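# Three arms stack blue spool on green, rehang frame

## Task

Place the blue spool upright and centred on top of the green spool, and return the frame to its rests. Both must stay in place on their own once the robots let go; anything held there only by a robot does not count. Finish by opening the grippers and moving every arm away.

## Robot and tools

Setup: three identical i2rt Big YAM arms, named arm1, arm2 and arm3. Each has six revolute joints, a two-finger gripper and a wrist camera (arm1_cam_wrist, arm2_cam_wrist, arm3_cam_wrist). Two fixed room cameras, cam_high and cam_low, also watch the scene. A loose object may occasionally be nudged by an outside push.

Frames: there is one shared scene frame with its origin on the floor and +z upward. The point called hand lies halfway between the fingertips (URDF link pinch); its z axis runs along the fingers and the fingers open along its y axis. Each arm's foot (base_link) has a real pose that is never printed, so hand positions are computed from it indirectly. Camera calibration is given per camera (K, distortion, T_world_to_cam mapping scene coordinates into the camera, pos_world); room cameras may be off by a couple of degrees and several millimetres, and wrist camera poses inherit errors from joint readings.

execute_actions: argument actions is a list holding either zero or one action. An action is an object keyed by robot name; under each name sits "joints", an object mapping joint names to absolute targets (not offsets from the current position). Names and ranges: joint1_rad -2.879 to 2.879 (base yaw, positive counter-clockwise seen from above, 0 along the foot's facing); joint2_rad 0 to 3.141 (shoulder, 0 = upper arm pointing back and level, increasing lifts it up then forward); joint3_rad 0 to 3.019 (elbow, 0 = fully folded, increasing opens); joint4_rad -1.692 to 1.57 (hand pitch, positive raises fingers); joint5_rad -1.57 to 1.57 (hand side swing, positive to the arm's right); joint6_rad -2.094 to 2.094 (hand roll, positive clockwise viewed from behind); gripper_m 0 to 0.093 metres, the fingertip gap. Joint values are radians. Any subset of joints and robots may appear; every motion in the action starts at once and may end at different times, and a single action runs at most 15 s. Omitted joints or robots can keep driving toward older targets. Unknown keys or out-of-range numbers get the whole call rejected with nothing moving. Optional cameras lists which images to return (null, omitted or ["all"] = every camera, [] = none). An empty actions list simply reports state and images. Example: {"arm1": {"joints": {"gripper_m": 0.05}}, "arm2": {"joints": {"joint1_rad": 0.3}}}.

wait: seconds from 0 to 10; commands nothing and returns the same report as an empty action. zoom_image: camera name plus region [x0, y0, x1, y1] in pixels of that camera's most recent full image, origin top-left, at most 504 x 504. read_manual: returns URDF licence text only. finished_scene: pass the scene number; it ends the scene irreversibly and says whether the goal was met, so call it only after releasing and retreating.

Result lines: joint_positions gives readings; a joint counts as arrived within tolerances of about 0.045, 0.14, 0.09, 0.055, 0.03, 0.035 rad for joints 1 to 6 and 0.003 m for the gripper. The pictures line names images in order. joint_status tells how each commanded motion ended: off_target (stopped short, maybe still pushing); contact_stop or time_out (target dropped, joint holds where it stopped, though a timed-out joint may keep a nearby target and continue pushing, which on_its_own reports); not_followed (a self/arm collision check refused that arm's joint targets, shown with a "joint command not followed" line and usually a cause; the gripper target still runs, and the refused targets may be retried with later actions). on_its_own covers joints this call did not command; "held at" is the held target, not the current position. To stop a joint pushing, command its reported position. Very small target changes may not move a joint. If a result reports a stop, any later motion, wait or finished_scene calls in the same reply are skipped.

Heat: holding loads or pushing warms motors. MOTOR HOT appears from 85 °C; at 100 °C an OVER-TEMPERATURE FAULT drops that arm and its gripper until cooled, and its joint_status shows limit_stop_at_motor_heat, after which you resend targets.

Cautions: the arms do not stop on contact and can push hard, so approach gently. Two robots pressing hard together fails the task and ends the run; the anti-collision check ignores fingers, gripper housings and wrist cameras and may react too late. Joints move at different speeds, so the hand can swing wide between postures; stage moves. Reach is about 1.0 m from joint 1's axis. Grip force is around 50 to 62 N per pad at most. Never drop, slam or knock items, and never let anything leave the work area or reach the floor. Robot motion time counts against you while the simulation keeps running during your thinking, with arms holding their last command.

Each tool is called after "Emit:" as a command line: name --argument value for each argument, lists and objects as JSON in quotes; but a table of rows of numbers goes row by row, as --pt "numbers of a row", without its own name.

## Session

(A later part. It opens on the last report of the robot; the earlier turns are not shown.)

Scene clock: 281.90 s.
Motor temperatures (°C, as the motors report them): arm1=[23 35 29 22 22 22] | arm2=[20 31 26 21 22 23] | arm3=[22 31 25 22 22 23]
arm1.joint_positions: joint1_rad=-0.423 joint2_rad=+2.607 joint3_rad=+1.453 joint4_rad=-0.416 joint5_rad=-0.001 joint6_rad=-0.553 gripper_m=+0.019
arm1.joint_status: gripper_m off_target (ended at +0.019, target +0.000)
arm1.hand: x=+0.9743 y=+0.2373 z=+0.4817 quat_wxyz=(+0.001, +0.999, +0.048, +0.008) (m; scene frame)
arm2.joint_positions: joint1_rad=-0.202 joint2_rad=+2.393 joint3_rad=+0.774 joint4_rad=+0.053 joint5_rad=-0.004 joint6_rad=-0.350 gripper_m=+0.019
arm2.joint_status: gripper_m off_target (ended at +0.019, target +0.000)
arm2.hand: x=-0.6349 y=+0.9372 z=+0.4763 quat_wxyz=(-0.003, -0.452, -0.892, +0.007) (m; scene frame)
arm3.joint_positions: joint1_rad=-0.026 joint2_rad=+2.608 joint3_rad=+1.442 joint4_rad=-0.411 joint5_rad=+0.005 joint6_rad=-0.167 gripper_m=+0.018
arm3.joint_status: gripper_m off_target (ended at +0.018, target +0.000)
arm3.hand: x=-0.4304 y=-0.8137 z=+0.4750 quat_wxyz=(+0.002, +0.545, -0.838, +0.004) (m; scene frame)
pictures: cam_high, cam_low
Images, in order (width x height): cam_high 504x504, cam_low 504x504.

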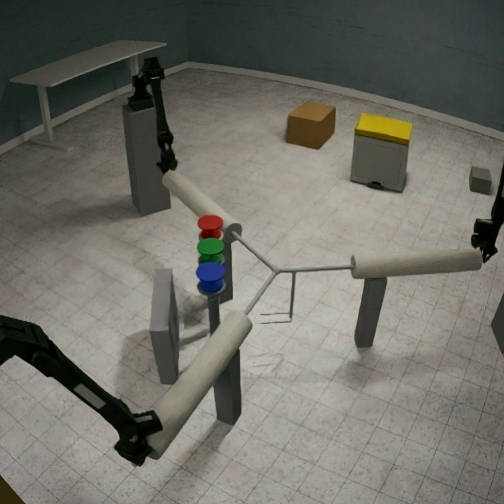

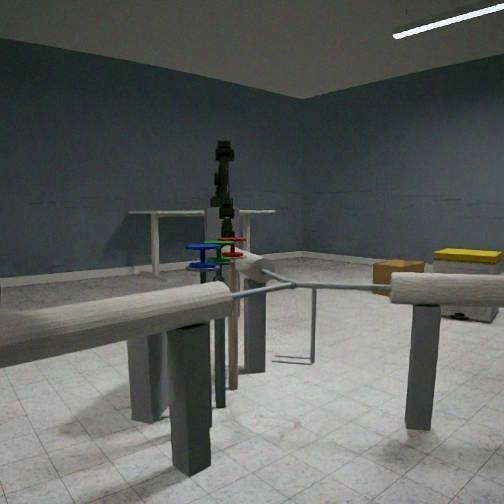

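Emit:
zoom_image --camera "cam_high" --region '[180, 200, 320, 340]'

Emit:
zoom_image --camera "cam_low" --region '[180, 230, 330, 380]'

Region (180, 200, 320, 340) of cam_high's 504x504 image, scaled by 3.600, with more detail than that image has.

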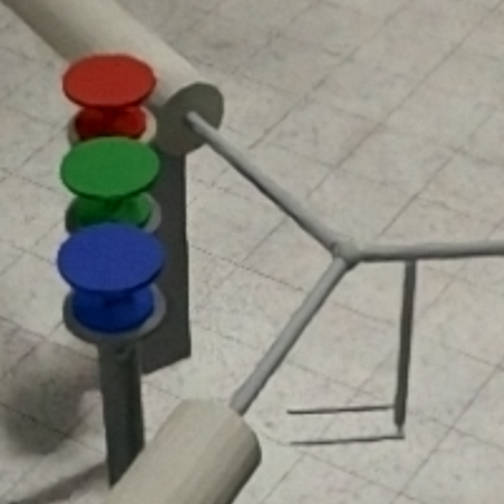

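Region (180, 230, 330, 380) of cam_low's 504x504 image, scaled by 3.360, with more detail than that image has.

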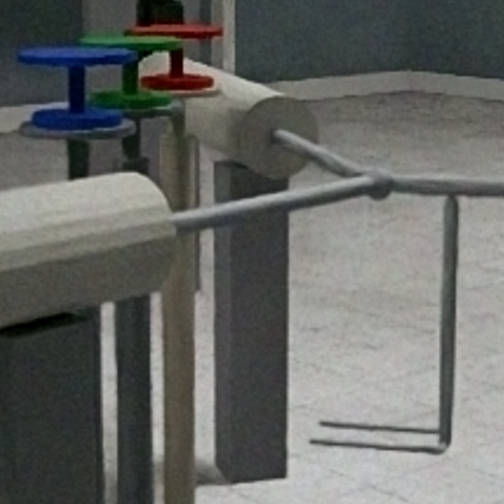

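Emit:
execute_actions --actions '[{"arm1":{"joints":{"joint1_rad":-0.424,"joint2_rad":2.226,"joint3_rad":1.303,"joint4_rad":-0.632,"joint5_rad":0.0,"joint6_rad":-0.555,"gripper_m":0.0}},"arm2":{"joints":{"joint1_rad":-0.203,"joint2_rad":1.877,"joint3_rad":0.655,"joint4_rad":-0.352,"joint5_rad":0.0,"joint6_rad":-0.350,"gripper_m":0.0}},"arm3":{"joints":{"joint1_rad":-0.026,"joint2_rad":2.226,"joint3_rad":1.293,"joint4_rad":-0.622,"joint5_rad":0.0,"joint6_rad":-0.167,"gripper_m":0.0}}}]' --cameras '["cam_high","cam_low"]'

Scene clock: 328.00 s.
Motor temperatures (°C, as the motors report them): arm1=[23 35 29 22 22 22] | arm2=[20 30 26 21 22 23] | arm3=[22 31 25 22 22 23]
arm1.joint_positions: joint1_rad=-0.428 joint2_rad=+2.254 joint3_rad=+1.300 joint4_rad=-0.629 joint5_rad=-0.002 joint6_rad=-0.550 gripper_m=+0.019
arm1.joint_status: gripper_m off_target (ended at +0.019, target +0.000); the others done
arm1.hand: x=+0.9775 y=+0.2373 z=+0.6362 quat_wxyz=(+0.005, +0.999, +0.043, +0.013) (m; scene frame)
arm2.joint_positions: joint1_rad=-0.202 joint2_rad=+1.890 joint3_rad=+0.654 joint4_rad=-0.339 joint5_rad=+0.002 joint6_rad=-0.344 gripper_m=+0.019
arm2.joint_status: gripper_m off_target (ended at +0.019, target +0.000); the others done
arm2.hand: x=-0.6345 y=+0.9379 z=+0.6271 quat_wxyz=(+0.003, -0.454, -0.891, +0.005) (m; scene frame)
arm3.joint_positions: joint1_rad=-0.026 joint2_rad=+2.238 joint3_rad=+1.287 joint4_rad=-0.615 joint5_rad=+0.003 joint6_rad=-0.163 gripper_m=+0.018
arm3.joint_status: gripper_m off_target (ended at +0.018, target +0.000); the others done
arm3.hand: x=-0.4298 y=-0.8121 z=+0.6368 quat_wxyz=(-0.003, +0.543, -0.840, +0.000) (m; scene frame)
pictures: cam_high, cam_low
Images, in order (width x height): cam_high 504x504, cam_low 504x504.

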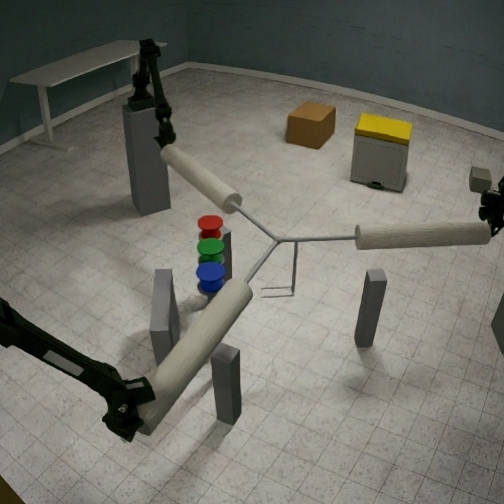

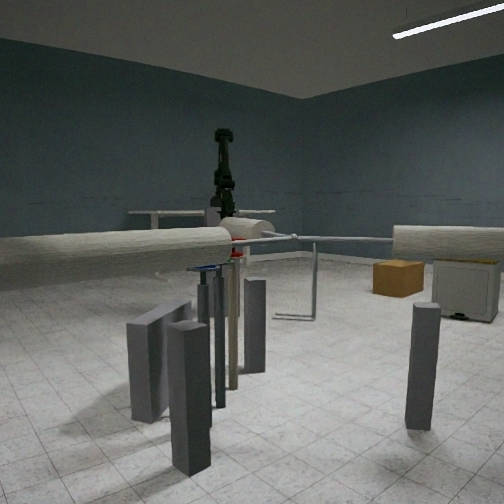

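Emit:
execute_actions --actions '[{"arm1":{"joints":{"joint1_rad":-0.572,"joint2_rad":1.900,"joint3_rad":1.192,"joint4_rad":-0.836,"joint5_rad":0.0,"joint6_rad":-0.710,"gripper_m":0.0}},"arm2":{"joints":{"joint1_rad":0.040,"joint2_rad":1.423,"joint3_rad":0.675,"joint4_rad":-0.806,"joint5_rad":0.0,"joint6_rad":-0.104,"gripper_m":0.0}},"arm3":{"joints":{"joint1_rad":-0.075,"joint2_rad":2.123,"joint3_rad":1.624,"joint4_rad":-1.010,"joint5_rad":0.0,"joint6_rad":-0.222,"gripper_m":0.0}}}]' --cameras '["cam_high","cam_low"]'

Scene clock: 339.10 s.
Motor temperatures (°C, as the motors report them): arm1=[23 36 29 22 22 22] | arm2=[20 30 26 21 22 23] | arm3=[22 32 25 22 22 23]
arm1.joint_positions: joint1_rad=-0.582 joint2_rad=+1.922 joint3_rad=+1.182 joint4_rad=-0.842 joint5_rad=+0.001 joint6_rad=-0.710 gripper_m=+0.019
arm1.joint_status: gripper_m off_target (ended at +0.019, target +0.000); the others done
arm1.hand: x=+1.0470 y=+0.2869 z=+0.7727 quat_wxyz=(+0.004, +0.999, +0.047, +0.013) (m; scene frame)
arm2.joint_positions: joint1_rad=+0.036 joint2_rad=+1.427 joint3_rad=+0.657 joint4_rad=-0.791 joint5_rad=+0.002 joint6_rad=-0.110 gripper_m=+0.019
arm2.joint_status: gripper_m off_target (ended at +0.019, target +0.000); the others done
arm2.hand: x=-0.5704 y=+0.9853 z=+0.7677 quat_wxyz=(-0.004, -0.452, -0.892, +0.010) (m; scene frame)
arm3.joint_positions: joint1_rad=-0.077 joint2_rad=+2.141 joint3_rad=+1.578 joint4_rad=-0.993 joint5_rad=+0.001 joint6_rad=-0.218 gripper_m=+0.018
arm3.joint_status: gripper_m off_target (ended at +0.018, target +0.000); the others done
arm3.hand: x=-0.3622 y=-0.7654 z=+0.7703 quat_wxyz=(-0.007, +0.545, -0.839, -0.002) (m; scene frame)
pictures: cam_high, cam_low
Images, in order (width x height): cam_high 504x504, cam_low 504x504.

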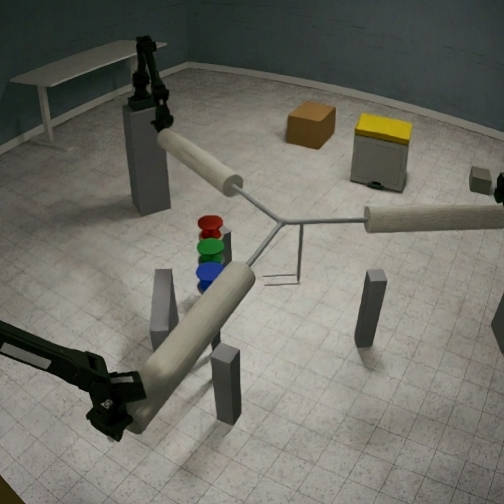

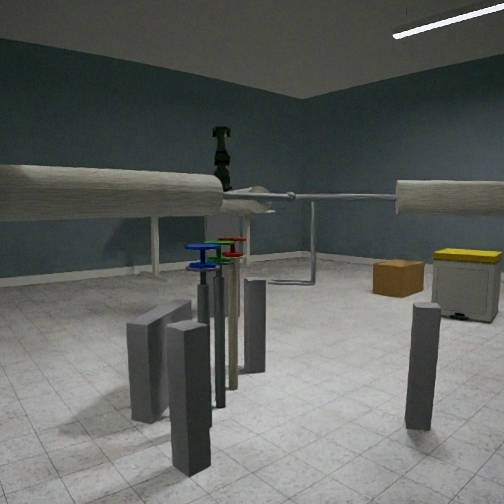

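Emit:
execute_actions --actions '[{"arm1":{"joints":{"joint1_rad":-0.664,"joint2_rad":1.506,"joint3_rad":0.862,"joint4_rad":-0.912,"joint5_rad":0.0,"joint6_rad":-0.805,"gripper_m":0.0}},"arm2":{"joints":{"joint1_rad":0.232,"joint2_rad":1.545,"joint3_rad":1.094,"joint4_rad":-1.070,"joint5_rad":0.0,"joint6_rad":0.087,"gripper_m":0.0}},"arm3":{"joints":{"joint1_rad":-0.266,"joint2_rad":2.160,"joint3_rad":1.898,"joint4_rad":-1.252,"joint5_rad":0.0,"joint6_rad":-0.413,"gripper_m":0.0}}}]' --cameras '["cam_high","cam_low"]'

Scene clock: 352.00 s.
Motor temperatures (°C, as the motors report them): arm1=[23 35 29 22 22 22] | arm2=[20 30 28 21 22 23] | arm3=[22 32 28 22 22 23]
arm1.joint_positions: joint1_rad=-0.672 joint2_rad=+1.528 joint3_rad=+0.852 joint4_rad=-0.908 joint5_rad=+0.002 joint6_rad=-0.797 gripper_m=+0.019
arm1.joint_status: gripper_m off_target (ended at +0.019, target +0.000); the others done
arm1.hand: x=+1.1700 y=+0.2398 z=+0.8424 quat_wxyz=(+0.004, +0.999, +0.045, +0.014) (m; scene frame)
arm2.joint_positions: joint1_rad=+0.229 joint2_rad=+1.558 joint3_rad=+1.046 joint4_rad=-1.052 joint5_rad=-0.003 joint6_rad=+0.083 gripper_m=+0.019
arm2.joint_status: gripper_m off_target (ended at +0.019, target +0.000); the others done
arm2.hand: x=-0.4495 y=+0.9396 z=+0.8411 quat_wxyz=(-0.004, -0.452, -0.892, +0.006) (m; scene frame)
arm3.joint_positions: joint1_rad=-0.270 joint2_rad=+2.186 joint3_rad=+1.844 joint4_rad=-1.232 joint5_rad=+0.001 joint6_rad=-0.407 gripper_m=+0.018
arm3.joint_status: gripper_m off_target (ended at +0.018, target +0.000); the others done
arm3.hand: x=-0.2415 y=-0.8141 z=+0.8339 quat_wxyz=(+0.002, +0.543, -0.840, +0.001) (m; scene frame)
pictures: cam_high, cam_low
Images, in order (width x height): cam_high 504x504, cam_low 504x504.

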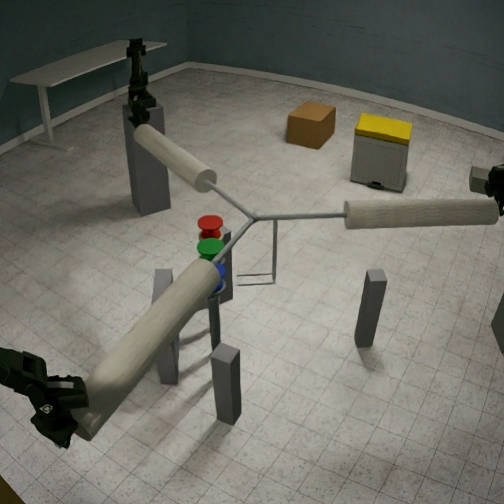

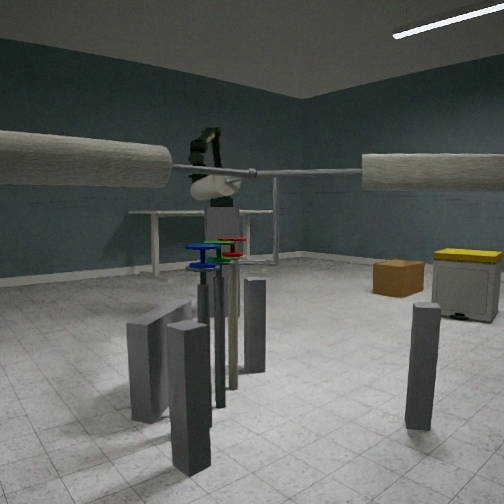

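Emit:
zoom_image --camera "cam_low" --region '[180, 220, 290, 290]'

Emit:
zoom_image --camera "cam_high" --region '[180, 200, 300, 320]'

Region (180, 220, 290, 290) of cam_low's 504x504 image, scaled by 4.582, with more detail than that image has; it fills the top 321 rows of this view, and the rest is white.

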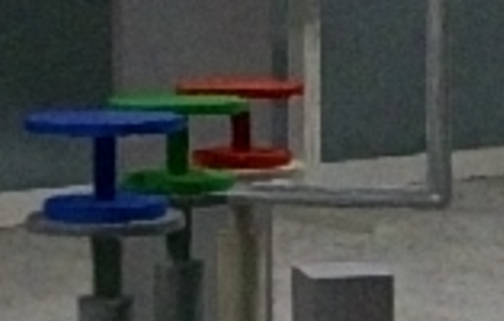

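Region (180, 200, 300, 320) of cam_high's 504x504 image, scaled by 4.200, with more detail than that image has.

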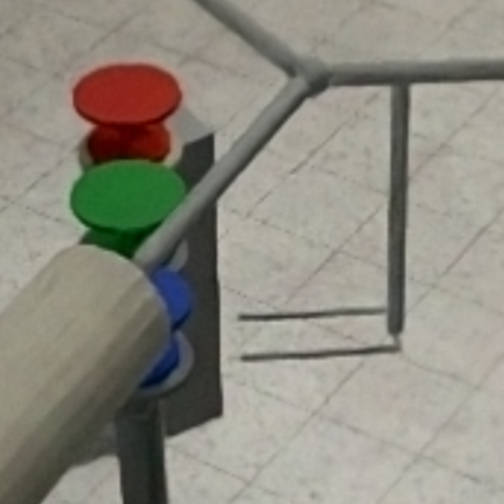

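Emit:
execute_actions --actions '[{"arm1":{"joints":{"joint1_rad":-0.614,"joint2_rad":1.308,"joint3_rad":0.704,"joint4_rad":-0.950,"joint5_rad":0.0,"joint6_rad":-0.744,"gripper_m":0.0}},"arm2":{"joints":{"joint1_rad":0.215,"joint2_rad":1.685,"joint3_rad":1.312,"joint4_rad":-1.148,"joint5_rad":0.0,"joint6_rad":0.068,"gripper_m":0.0}},"arm3":{"joints":{"joint1_rad":-0.368,"joint2_rad":2.115,"joint3_rad":1.895,"joint4_rad":-1.278,"joint5_rad":0.0,"joint6_rad":-0.516,"gripper_m":0.0}}}]' --cameras '["cam_high","cam_low"]'

Emit:
zoom_image --camera "cam_low" --region '[180, 220, 290, 290]'

Emit:
zoom_image --camera "cam_high" --region '[180, 200, 300, 320]'

Scene clock: 379.20 s.
Motor temperatures (°C, as the motors report them): arm1=[23 33 30 22 22 22] | arm2=[20 30 33 21 22 23] | arm3=[22 34 32 22 22 23]
arm1.joint_positions: joint1_rad=-0.620 joint2_rad=+1.332 joint3_rad=+0.695 joint4_rad=-0.945 joint5_rad=-0.001 joint6_rad=-0.747 gripper_m=+0.019
arm1.joint_status: gripper_m off_target (ended at +0.019, target +0.000); the others done
arm1.hand: x=+1.2097 y=+0.1844 z=+0.8573 quat_wxyz=(+0.005, +0.999, +0.046, +0.012) (m; scene frame)
arm2.joint_positions: joint1_rad=+0.218 joint2_rad=+1.705 joint3_rad=+1.263 joint4_rad=-1.121 joint5_rad=-0.004 joint6_rad=+0.076 gripper_m=+0.019
arm2.joint_status: gripper_m off_target (ended at +0.019, target +0.000); the others done
arm2.hand: x=-0.4096 y=+0.8853 z=+0.8518 quat_wxyz=(-0.004, -0.455, -0.891, +0.006) (m; scene frame)
arm3.joint_positions: joint1_rad=-0.374 joint2_rad=+2.155 joint3_rad=+1.847 joint4_rad=-1.268 joint5_rad=+0.003 joint6_rad=-0.507 gripper_m=+0.018
arm3.joint_status: gripper_m off_target (ended at +0.018, target +0.000); the others done
arm3.hand: x=-0.2021 y=-0.8699 z=+0.8544 quat_wxyz=(+0.003, +0.542, -0.841, +0.002) (m; scene frame)
pictures: cam_high, cam_low
Images, in order (width x height): cam_high 504x504, cam_low 504x504.

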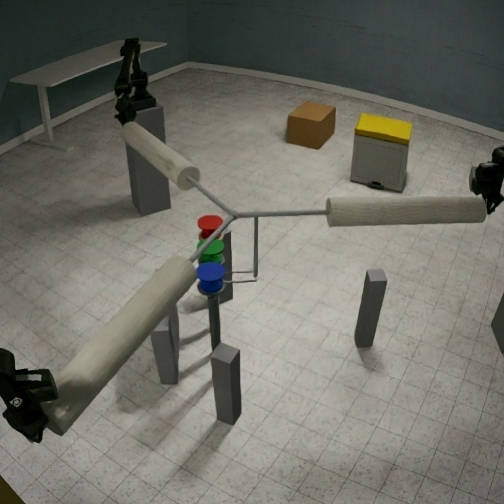

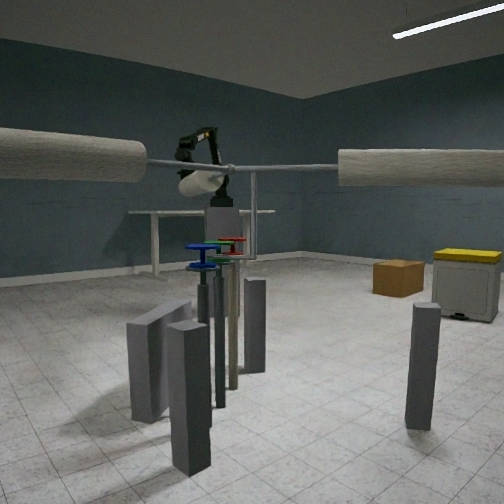

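Region (180, 220, 290, 290) of cam_low's 504x504 image, scaled by 4.582, with more detail than that image has; it fills the top 321 rows of this view, and the rest is white.

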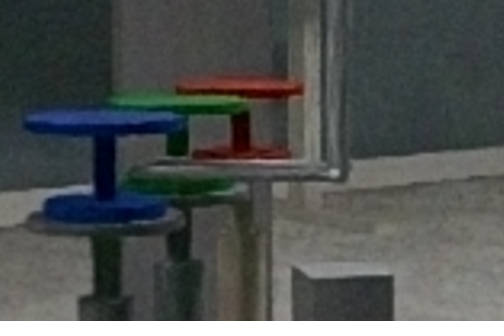

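Region (180, 200, 300, 320) of cam_high's 504x504 image, scaled by 4.200, with more detail than that image has.

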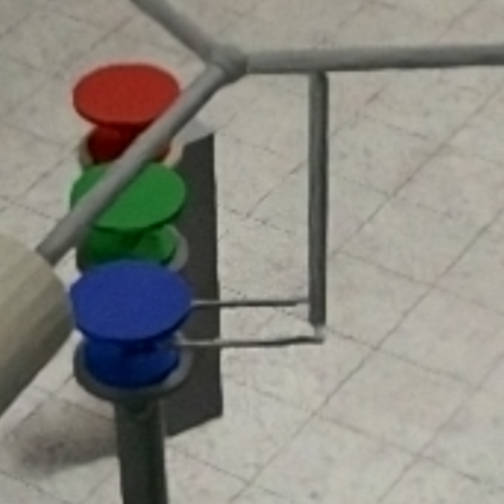

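Emit:
execute_actions --actions '[{"arm1":{"joints":{"joint1_rad":-0.536,"joint2_rad":1.059,"joint3_rad":0.508,"joint4_rad":-0.994,"joint5_rad":0.0,"joint6_rad":-0.666,"gripper_m":0.0}},"arm2":{"joints":{"joint1_rad":0.222,"joint2_rad":1.878,"joint3_rad":1.598,"joint4_rad":-1.240,"joint5_rad":0.0,"joint6_rad":0.072,"gripper_m":0.0}},"arm3":{"joints":{"joint1_rad":-0.493,"joint2_rad":2.152,"joint3_rad":1.938,"joint4_rad":-1.285,"joint5_rad":0.0,"joint6_rad":-0.643,"gripper_m":0.0}}}]' --cameras '["cam_high","cam_low"]'

Emit:
zoom_image --camera "cam_low" --region '[160, 220, 270, 290]'

Emit:
zoom_image --camera "cam_high" --region '[160, 200, 280, 320]'

Scene clock: 393.57 s.
Motor temperatures (°C, as the motors report them): arm1=[23 32 31 22 22 22] | arm2=[20 31 34 21 22 23] | arm3=[22 34 32 22 22 23]
arm1.joint_positions: joint1_rad=-0.543 joint2_rad=+1.081 joint3_rad=+0.498 joint4_rad=-0.989 joint5_rad=-0.003 joint6_rad=-0.669 gripper_m=+0.019
arm1.joint_status: gripper_m off_target (ended at +0.019, target +0.000); the others done
arm1.hand: x=+1.2631 y=+0.1215 z=+0.8575 quat_wxyz=(+0.002, +0.999, +0.045, +0.008) (m; scene frame)
arm2.joint_positions: joint1_rad=+0.224 joint2_rad=+1.902 joint3_rad=+1.543 joint4_rad=-1.205 joint5_rad=-0.003 joint6_rad=+0.078 gripper_m=+0.019
arm2.joint_status: gripper_m off_target (ended at +0.019, target +0.000); the others done
arm2.hand: x=-0.3541 y=+0.8257 z=+0.8510 quat_wxyz=(-0.003, -0.453, -0.892, +0.006) (m; scene frame)
arm3.joint_positions: joint1_rad=-0.496 joint2_rad=+2.167 joint3_rad=+1.886 joint4_rad=-1.280 joint5_rad=+0.003 joint6_rad=-0.630 gripper_m=+0.018
arm3.joint_status: gripper_m off_target (ended at +0.018, target +0.000); the others done
arm3.hand: x=-0.1500 y=-0.9313 z=+0.8616 quat_wxyz=(-0.005, +0.542, -0.841, +0.002) (m; scene frame)
pictures: cam_high, cam_low
Images, in order (width x height): cam_high 504x504, cam_low 504x504.

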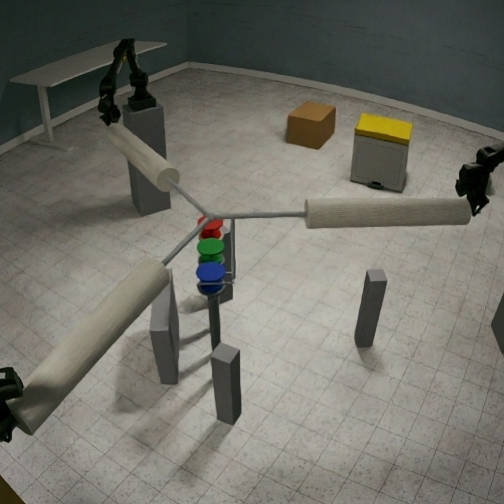

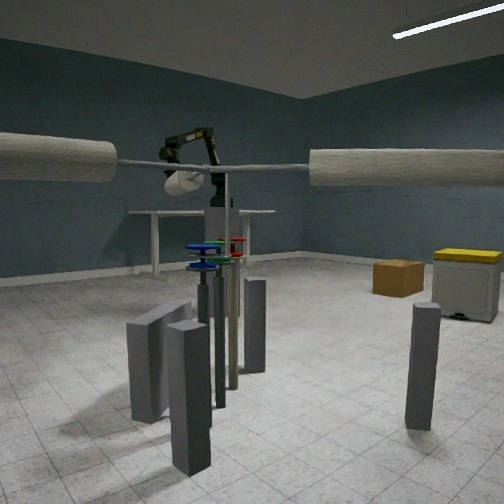

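Region (160, 220, 270, 290) of cam_low's 504x504 image, scaled by 4.582, with more detail than that image has; it fills the top 321 rows of this view, and the rest is white.

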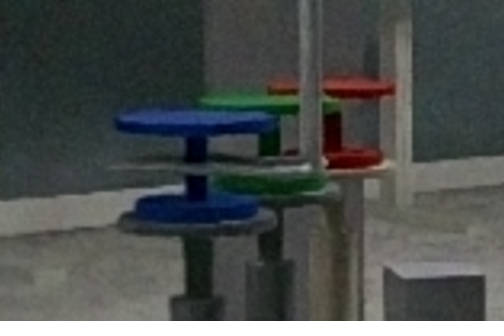

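Region (160, 200, 280, 320) of cam_high's 504x504 image, scaled by 4.200, with more detail than that image has.

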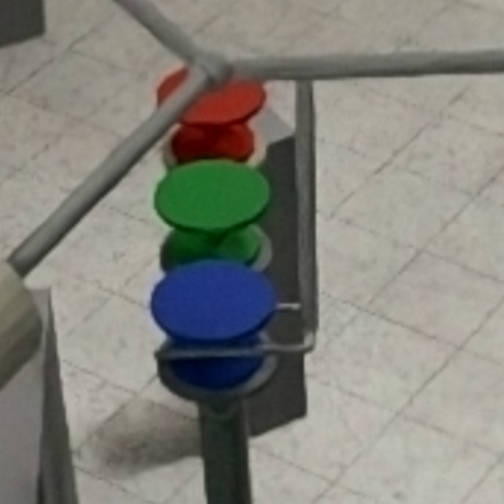

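Emit:
execute_actions --actions '[{"arm1":{"joints":{"joint1_rad":-0.546,"joint2_rad":0.886,"joint3_rad":0.810,"joint4_rad":-1.430,"joint5_rad":0.0,"joint6_rad":-0.672,"gripper_m":0.0}},"arm2":{"joints":{"joint1_rad":0.222,"joint2_rad":1.800,"joint3_rad":1.840,"joint4_rad":-1.544,"joint5_rad":0.0,"joint6_rad":0.072,"gripper_m":0.0}},"arm3":{"joints":{"joint1_rad":-0.493,"joint2_rad":2.079,"joint3_rad":2.167,"joint4_rad":-1.577,"joint5_rad":0.0,"joint6_rad":-0.640,"gripper_m":0.0}}}]' --cameras '["cam_high","cam_low"]'

Emit:
zoom_image --camera "cam_low" --region '[160, 190, 270, 290]'

Emit:
zoom_image --camera "cam_high" --region '[160, 180, 280, 300]'

Scene clock: 406.77 s.
Motor temperatures (°C, as the motors report them): arm1=[23 30 31 22 22 22] | arm2=[20 33 35 21 22 23] | arm3=[22 35 33 22 22 23]
arm1.joint_positions: joint1_rad=-0.543 joint2_rad=+0.907 joint3_rad=+0.740 joint4_rad=-1.405 joint5_rad=-0.001 joint6_rad=-0.669 gripper_m=+0.019
arm1.joint_status: gripper_m off_target (ended at +0.019, target +0.000); the others done
arm1.hand: x=+1.2646 y=+0.1196 z=+0.9782 quat_wxyz=(+0.001, +0.999, +0.046, +0.009) (m; scene frame)
arm2.joint_positions: joint1_rad=+0.223 joint2_rad=+1.821 joint3_rad=+1.785 joint4_rad=-1.520 joint5_rad=-0.003 joint6_rad=+0.078 gripper_m=+0.019
arm2.joint_status: gripper_m off_target (ended at +0.019, target +0.000); the others done
arm2.hand: x=-0.3551 y=+0.8277 z=+0.9859 quat_wxyz=(-0.007, -0.453, -0.891, +0.008) (m; scene frame)
arm3.joint_positions: joint1_rad=-0.491 joint2_rad=+2.101 joint3_rad=+2.106 joint4_rad=-1.565 joint5_rad=+0.003 joint6_rad=-0.630 gripper_m=+0.018
arm3.joint_status: gripper_m off_target (ended at +0.018, target +0.000); the others done
arm3.hand: x=-0.1548 y=-0.9302 z=+0.9863 quat_wxyz=(-0.005, +0.544, -0.839, +0.002) (m; scene frame)
pictures: cam_high, cam_low
Images, in order (width x height): cam_high 504x504, cam_low 504x504.

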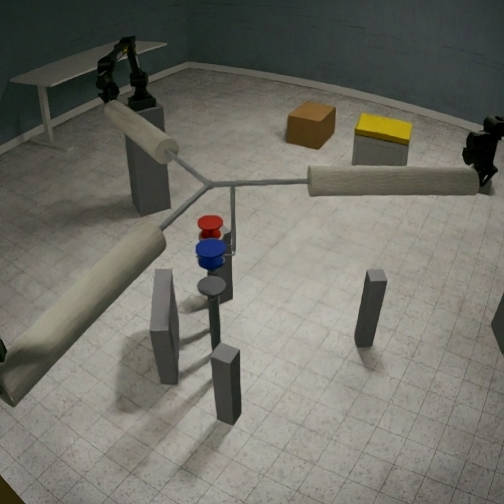

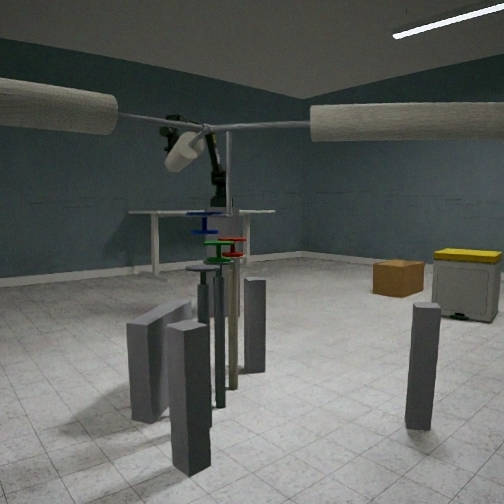

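Region (160, 190, 270, 290) of cam_low's 504x504 image, scaled by 4.582, with more detail than that image has; it fills the top 458 rows of this view, and the rest is white.

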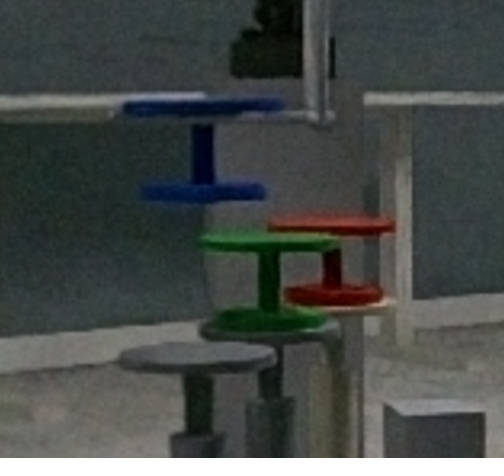

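Region (160, 180, 280, 300) of cam_high's 504x504 image, scaled by 4.200, with more detail than that image has.

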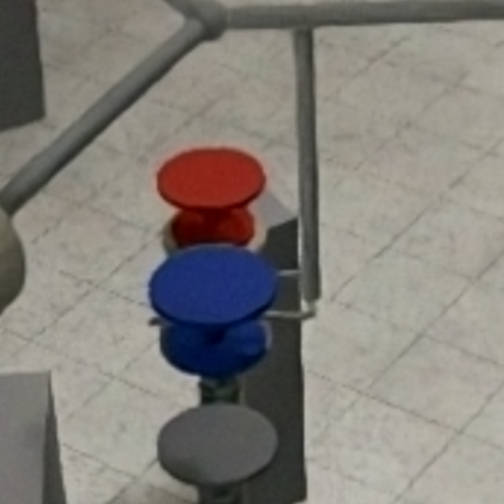

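Emit:
execute_actions --actions '[{"arm1":{"joints":{"joint1_rad":-0.047,"joint2_rad":1.158,"joint3_rad":0.995,"joint4_rad":-1.320,"joint5_rad":0.0,"joint6_rad":-0.176,"gripper_m":0.0}},"arm2":{"joints":{"joint1_rad":-0.049,"joint2_rad":1.838,"joint3_rad":1.865,"joint4_rad":-1.544,"joint5_rad":0.0,"joint6_rad":-0.200,"gripper_m":0.0}},"arm3":{"joints":{"joint1_rad":-0.528,"joint2_rad":1.658,"joint3_rad":1.468,"joint4_rad":-1.340,"joint5_rad":0.0,"joint6_rad":-0.678,"gripper_m":0.0}}}]' --cameras '["cam_high","cam_low"]'

Emit:
zoom_image --camera "cam_low" --region '[170, 190, 270, 290]'

Emit:
zoom_image --camera "cam_high" --region '[160, 190, 260, 290]'

Scene clock: 427.07 s.
Motor temperatures (°C, as the motors report them): arm1=[23 29 39 22 22 22] | arm2=[20 33 37 21 22 23] | arm3=[22 35 35 22 22 23]
arm1.joint_positions: joint1_rad=-0.056 joint2_rad=+1.179 joint3_rad=+0.922 joint4_rad=-1.314 joint5_rad=-0.002 joint6_rad=-0.179 gripper_m=+0.019
arm1.joint_status: gripper_m off_target (ended at +0.019, target +0.000); the others done
arm1.hand: x=+1.1393 y=+0.0282 z=+0.9782 quat_wxyz=(+0.001, +0.999, +0.044, +0.009) (m; scene frame)
arm2.joint_positions: joint1_rad=-0.046 joint2_rad=+1.854 joint3_rad=+1.813 joint4_rad=-1.520 joint5_rad=-0.001 joint6_rad=-0.193 gripper_m=+0.019
arm2.joint_status: gripper_m off_target (ended at +0.019, target +0.000); the others done
arm2.hand: x=-0.4787 y=+0.7361 z=+0.9799 quat_wxyz=(-0.004, -0.452, -0.892, +0.009) (m; scene frame)
arm3.joint_positions: joint1_rad=-0.525 joint2_rad=+1.690 joint3_rad=+1.455 joint4_rad=-1.339 joint5_rad=+0.002 joint6_rad=-0.666 gripper_m=+0.018
arm3.joint_status: gripper_m off_target (ended at +0.018, target +0.000); the others done
arm3.hand: x=-0.2783 y=-1.0205 z=+0.9713 quat_wxyz=(+0.002, +0.545, -0.839, +0.001) (m; scene frame)
pictures: cam_high, cam_low
Images, in order (width x height): cam_high 504x504, cam_low 504x504.

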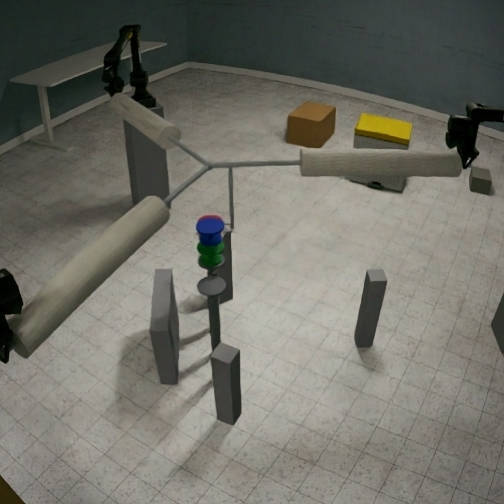

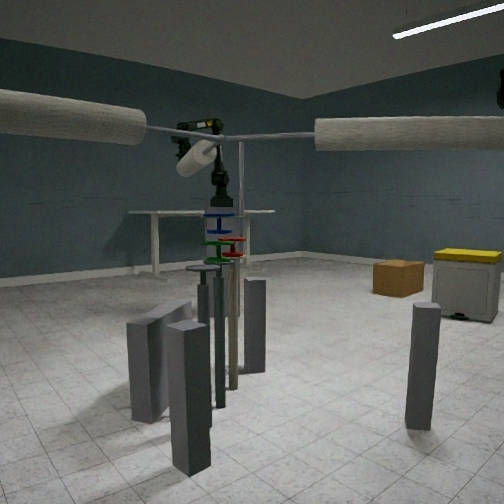

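Region (170, 190, 270, 290) of cam_low's 504x504 image, scaled by 5.040, with more detail than that image has.

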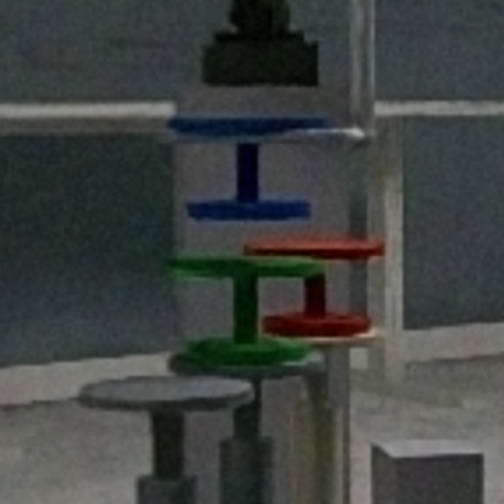

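Region (160, 190, 260, 290) of cam_high's 504x504 image, scaled by 5.040, with more detail than that image has.

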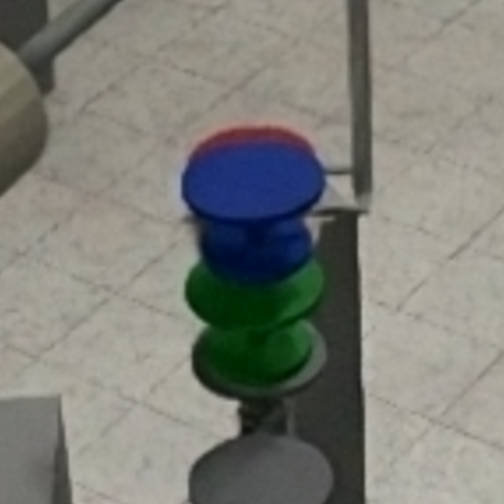

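Emit:
execute_actions --actions '[{"arm1":{"joints":{"joint1_rad":-0.043,"joint2_rad":1.174,"joint3_rad":0.886,"joint4_rad":-1.255,"joint5_rad":0.0,"joint6_rad":-0.176,"gripper_m":0.0}},"arm2":{"joints":{"joint1_rad":-0.044,"joint2_rad":1.854,"joint3_rad":1.778,"joint4_rad":-1.465,"joint5_rad":0.0,"joint6_rad":-0.196,"gripper_m":0.0}},"arm3":{"joints":{"joint1_rad":-0.533,"joint2_rad":1.684,"joint3_rad":1.426,"joint4_rad":-1.283,"joint5_rad":0.0,"joint6_rad":-0.678,"gripper_m":0.0}}}]' --cameras '["cam_high","cam_low"]'

Emit:
zoom_image --camera "cam_low" --region '[180, 200, 260, 280]'

Emit:
zoom_image --camera "cam_high" --region '[175, 200, 255, 280]'

Scene clock: 446.77 s.
Motor temperatures (°C, as the motors report them): arm1=[23 29 41 22 22 22] | arm2=[20 34 37 21 22 23] | arm3=[22 33 32 22 22 23]
arm1.joint_positions: joint1_rad=-0.053 joint2_rad=+1.192 joint3_rad=+0.881 joint4_rad=-1.260 joint5_rad=-0.003 joint6_rad=-0.176 gripper_m=+0.019
arm1.joint_status: gripper_m off_target (ended at +0.019, target +0.000); the others done
arm1.hand: x=+1.1404 y=+0.0272 z=+0.9597 quat_wxyz=(+0.002, +0.999, +0.044, +0.008) (m; scene frame)
arm2.joint_positions: joint1_rad=-0.044 joint2_rad=+1.873 joint3_rad=+1.771 joint4_rad=-1.472 joint5_rad=-0.004 joint6_rad=-0.190 gripper_m=+0.019
arm2.joint_status: gripper_m off_target (ended at +0.019, target +0.000); the others done
arm2.hand: x=-0.4768 y=+0.7350 z=+0.9535 quat_wxyz=(+0.001, -0.453, -0.892, +0.004) (m; scene frame)
arm3.joint_positions: joint1_rad=-0.527 joint2_rad=+1.697 joint3_rad=+1.417 joint4_rad=-1.283 joint5_rad=+0.003 joint6_rad=-0.666 gripper_m=+0.018
arm3.joint_status: gripper_m off_target (ended at +0.018, target +0.000); the others done
arm3.hand: x=-0.2766 y=-1.0210 z=+0.9538 quat_wxyz=(-0.004, +0.544, -0.839, +0.002) (m; scene frame)
pictures: cam_high, cam_low
Images, in order (width x height): cam_high 504x504, cam_low 504x504.

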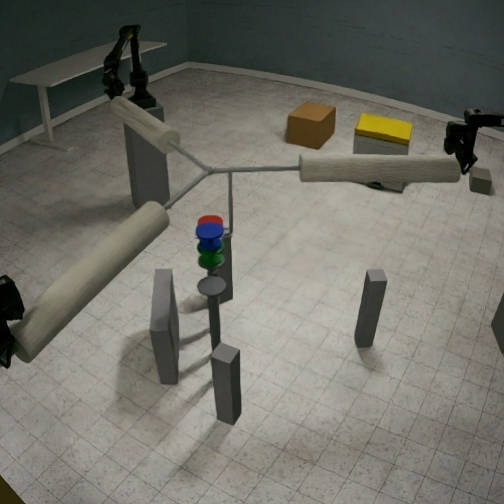

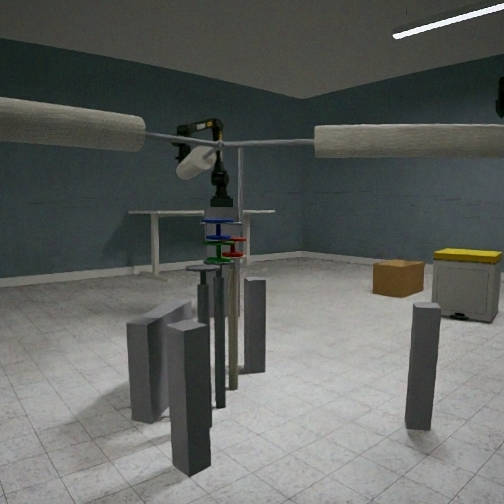

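Region (180, 200, 260, 280) of cam_low's 504x504 image, scaled by 6.300, with more detail than that image has.

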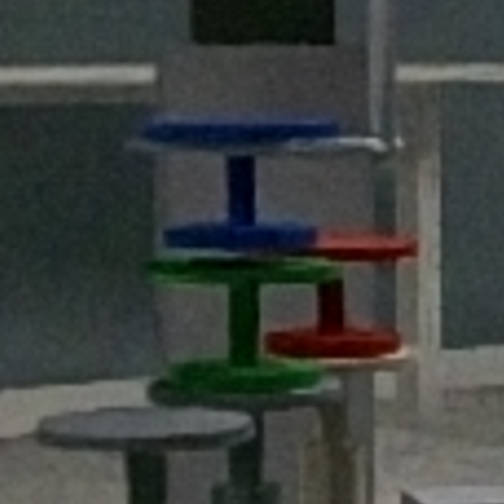

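Region (175, 200, 255, 280) of cam_high's 504x504 image, scaled by 6.300, with more detail than that image has.

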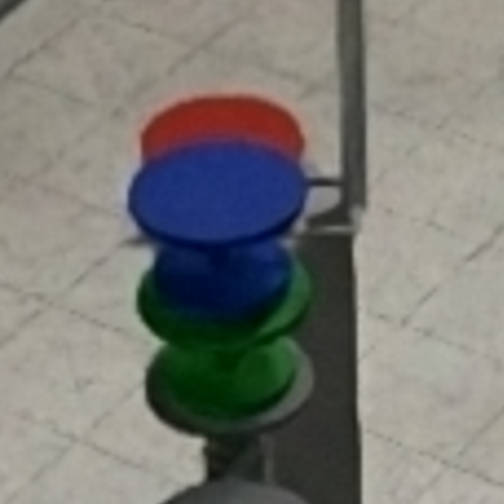

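Emit:
execute_actions --actions '[{"arm1":{"joints":{"joint1_rad":-0.048,"joint2_rad":1.203,"joint3_rad":0.831,"joint4_rad":-1.169,"joint5_rad":0.0,"joint6_rad":-0.176,"gripper_m":0.0}},"arm2":{"joints":{"joint1_rad":-0.044,"joint2_rad":1.864,"joint3_rad":1.716,"joint4_rad":-1.390,"joint5_rad":0.0,"joint6_rad":-0.192,"gripper_m":0.0}},"arm3":{"joints":{"joint1_rad":-0.530,"joint2_rad":1.709,"joint3_rad":1.382,"joint4_rad":-1.221,"joint5_rad":0.0,"joint6_rad":-0.670,"gripper_m":0.0}}}]' --cameras '["cam_high","cam_low"]'

Emit:
zoom_image --camera "cam_low" --region '[180, 200, 260, 280]'

Emit:
zoom_image --camera "cam_high" --region '[175, 200, 255, 280]'

Scene clock: 458.87 s.
Motor temperatures (°C, as the motors report them): arm1=[23 29 38 22 22 22] | arm2=[20 34 35 21 22 23] | arm3=[22 33 31 22 22 23]
arm1.joint_positions: joint1_rad=-0.053 joint2_rad=+1.222 joint3_rad=+0.828 joint4_rad=-1.173 joint5_rad=-0.004 joint6_rad=-0.176 gripper_m=+0.019
arm1.joint_status: gripper_m off_target (ended at +0.019, target +0.000); the others done
arm1.hand: x=+1.1395 y=+0.0271 z=+0.9321 quat_wxyz=(+0.002, +0.999, +0.044, +0.006) (m; scene frame)
arm2.joint_positions: joint1_rad=-0.044 joint2_rad=+1.882 joint3_rad=+1.709 joint4_rad=-1.398 joint5_rad=-0.004 joint6_rad=-0.189 gripper_m=+0.019
arm2.joint_status: gripper_m off_target (ended at +0.019, target +0.000); the others done
arm2.hand: x=-0.4768 y=+0.7344 z=+0.9252 quat_wxyz=(-0.001, -0.453, -0.891, +0.005) (m; scene frame)
arm3.joint_positions: joint1_rad=-0.527 joint2_rad=+1.727 joint3_rad=+1.376 joint4_rad=-1.220 joint5_rad=+0.005 joint6_rad=-0.666 gripper_m=+0.018
arm3.joint_status: gripper_m off_target (ended at +0.018, target +0.000); the others done
arm3.hand: x=-0.2761 y=-1.0213 z=+0.9241 quat_wxyz=(+0.000, +0.544, -0.839, +0.002) (m; scene frame)
pictures: cam_high, cam_low
Images, in order (width x height): cam_high 504x504, cam_low 504x504.

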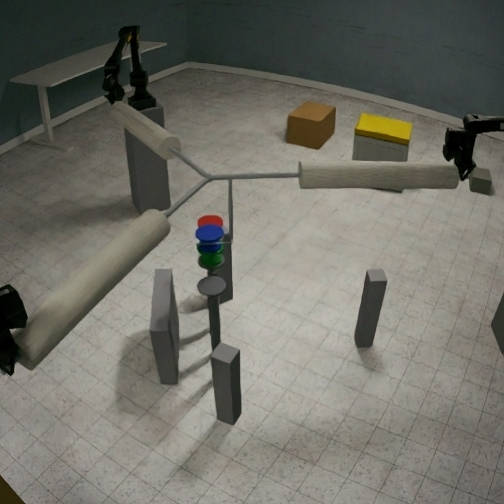

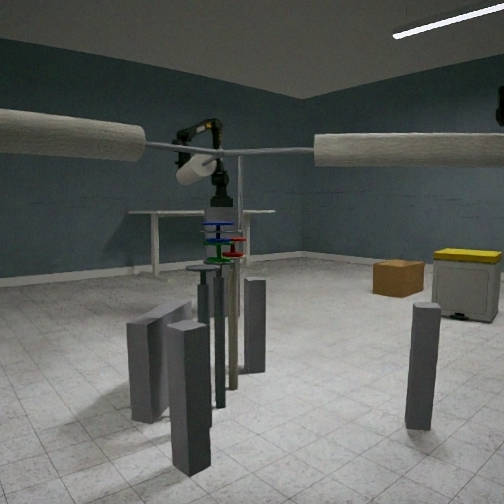

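Region (180, 200, 260, 280) of cam_low's 504x504 image, scaled by 6.300, with more detail than that image has.

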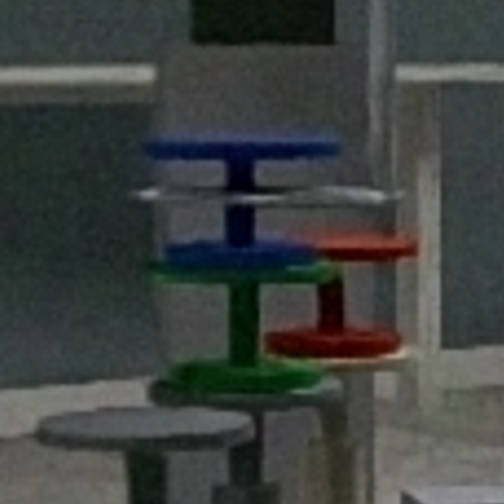

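Region (175, 200, 255, 280) of cam_high's 504x504 image, scaled by 6.300, with more detail than that image has.

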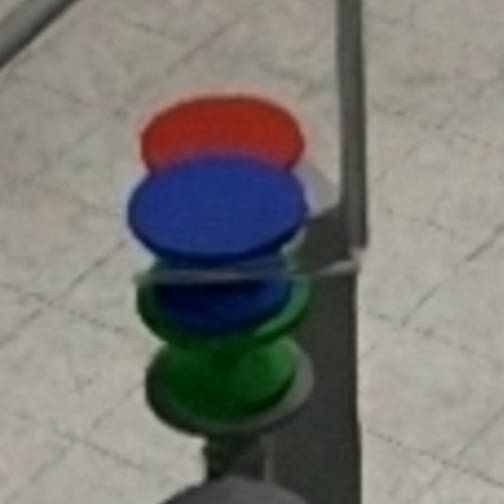

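Emit:
execute_actions --actions '[{"arm1":{"joints":{"joint1_rad":-0.245,"joint2_rad":1.399,"joint3_rad":1.082,"joint4_rad":-1.157,"joint5_rad":0.0,"joint6_rad":-0.379,"gripper_m":0.0}},"arm2":{"joints":{"joint1_rad":-0.089,"joint2_rad":1.607,"joint3_rad":1.379,"joint4_rad":-1.301,"joint5_rad":0.0,"joint6_rad":-0.239,"gripper_m":0.0}},"arm3":{"joints":{"joint1_rad":-0.324,"joint2_rad":1.677,"joint3_rad":1.361,"joint4_rad":-1.214,"joint5_rad":0.0,"joint6_rad":-0.462,"gripper_m":0.0}}}]' --cameras '["cam_high","cam_low"]'

Emit:
zoom_image --camera "cam_low" --region '[180, 200, 280, 280]'

Emit:
zoom_image --camera "cam_high" --region '[175, 200, 275, 280]'

Scene clock: 486.53 s.
Motor temperatures (°C, as the motors report them): arm1=[23 29 35 22 22 22] | arm2=[20 35 34 21 22 23] | arm3=[22 33 30 22 22 23]
arm1.joint_positions: joint1_rad=-0.240 joint2_rad=+1.423 joint3_rad=+1.012 joint4_rad=-1.155 joint5_rad=+0.003 joint6_rad=-0.358 gripper_m=+0.019
arm1.joint_status: gripper_m off_target (ended at +0.019, target +0.000); the others done
arm1.hand: x=+1.0781 y=+0.1055 z=+0.9306 quat_wxyz=(-0.002, +0.999, +0.041, +0.006) (m; scene frame)
arm2.joint_positions: joint1_rad=-0.084 joint2_rad=+1.618 joint3_rad=+1.372 joint4_rad=-1.316 joint5_rad=-0.003 joint6_rad=-0.223 gripper_m=+0.019
arm2.joint_status: gripper_m off_target (ended at +0.019, target +0.000); the others done
arm2.hand: x=-0.5366 y=+0.8157 z=+0.9326 quat_wxyz=(-0.004, -0.456, -0.890, +0.008) (m; scene frame)
arm3.joint_positions: joint1_rad=-0.318 joint2_rad=+1.716 joint3_rad=+1.350 joint4_rad=-1.209 joint5_rad=+0.005 joint6_rad=-0.455 gripper_m=+0.018
arm3.joint_status: gripper_m off_target (ended at +0.018, target +0.000); the others done
arm3.hand: x=-0.3400 y=-0.9377 z=+0.9201 quat_wxyz=(+0.002, +0.543, -0.840, +0.003) (m; scene frame)
pictures: cam_high, cam_low
Images, in order (width x height): cam_high 504x504, cam_low 504x504.

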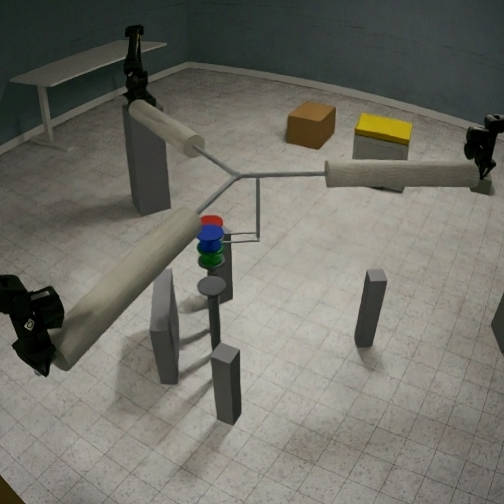

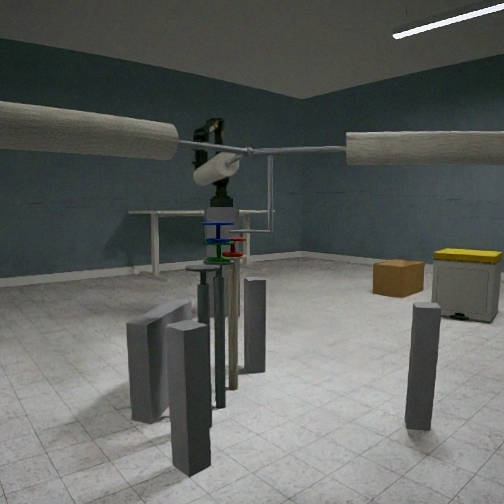

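Region (180, 200, 280, 280) of cam_low's 504x504 image, scaled by 5.040, with more detail than that image has; it fills the top 403 rows of this view, and the rest is white.

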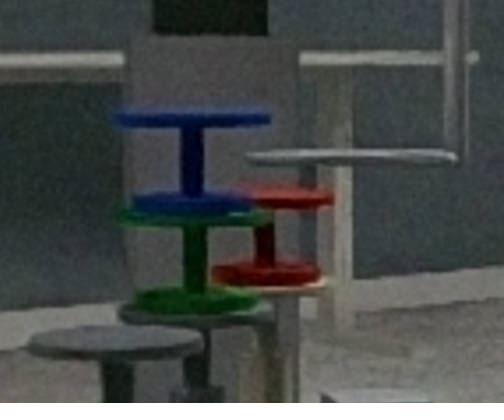

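Region (175, 200, 275, 280) of cam_high's 504x504 image, scaled by 5.040, with more detail than that image has; it fills the top 403 rows of this view, and the rest is white.

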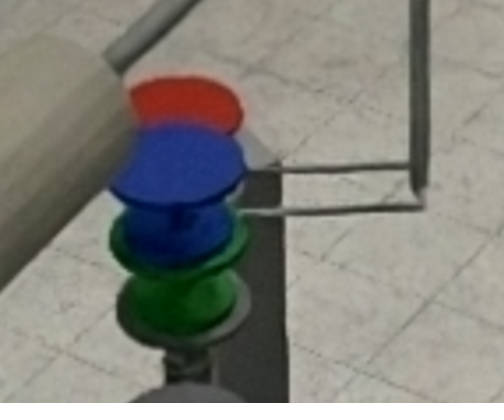

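Emit:
execute_actions --actions '[{"arm1":{"joints":{"joint1_rad":-0.438,"joint2_rad":1.872,"joint3_rad":1.369,"joint4_rad":-0.978,"joint5_rad":0.0,"joint6_rad":-0.583,"gripper_m":0.0}},"arm2":{"joints":{"joint1_rad":-0.216,"joint2_rad":1.374,"joint3_rad":0.779,"joint4_rad":-0.948,"joint5_rad":0.0,"joint6_rad":-0.374,"gripper_m":0.0}},"arm3":{"joints":{"joint1_rad":-0.030,"joint2_rad":1.892,"joint3_rad":1.335,"joint4_rad":-0.984,"joint5_rad":0.0,"joint6_rad":-0.170,"gripper_m":0.0}}}]' --cameras '["cam_high","cam_low"]'

Scene clock: 498.43 s.
Motor temperatures (°C, as the motors report them): arm1=[23 29 38 22 22 22] | arm2=[20 34 33 21 22 23] | arm3=[22 33 31 22 22 23]
arm1.joint_positions: joint1_rad=-0.425 joint2_rad=+1.906 joint3_rad=+1.304 joint4_rad=-0.965 joint5_rad=-0.003 joint6_rad=-0.557 gripper_m=+0.019
arm1.joint_status: gripper_m off_target (ended at +0.019, target +0.000); the others done
arm1.hand: x=+0.9785 y=+0.2337 z=+0.8155 quat_wxyz=(+0.001, +0.999, +0.049, +0.006) (m; scene frame)
arm2.joint_positions: joint1_rad=-0.223 joint2_rad=+1.394 joint3_rad=+0.781 joint4_rad=-0.952 joint5_rad=+0.005 joint6_rad=-0.371 gripper_m=+0.019
arm2.joint_status: gripper_m off_target (ended at +0.019, target +0.000); the others done
arm2.hand: x=-0.6390 y=+0.9316 z=+0.8148 quat_wxyz=(+0.000, -0.452, -0.892, +0.010) (m; scene frame)
arm3.joint_positions: joint1_rad=-0.029 joint2_rad=+1.928 joint3_rad=+1.320 joint4_rad=-0.979 joint5_rad=+0.003 joint6_rad=-0.169 gripper_m=+0.018
arm3.joint_status: gripper_m off_target (ended at +0.018, target +0.000); the others done
arm3.hand: x=-0.4317 y=-0.8174 z=+0.8052 quat_wxyz=(+0.007, +0.545, -0.839, +0.004) (m; scene frame)
pictures: cam_high, cam_low
Images, in order (width x height): cam_high 504x504, cam_low 504x504.

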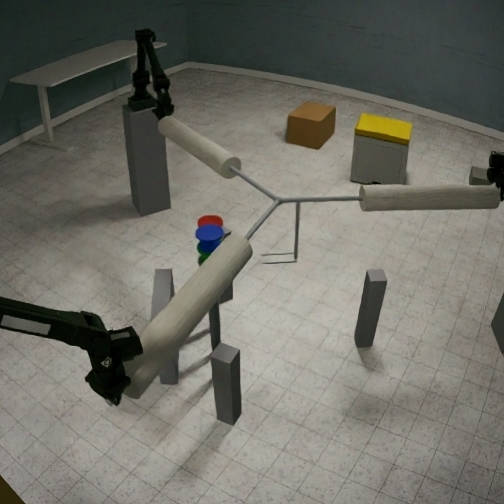

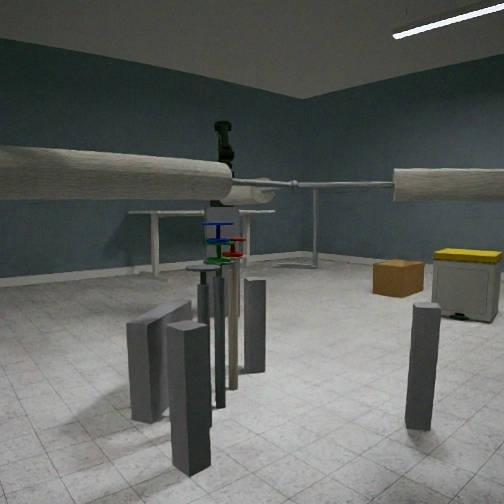

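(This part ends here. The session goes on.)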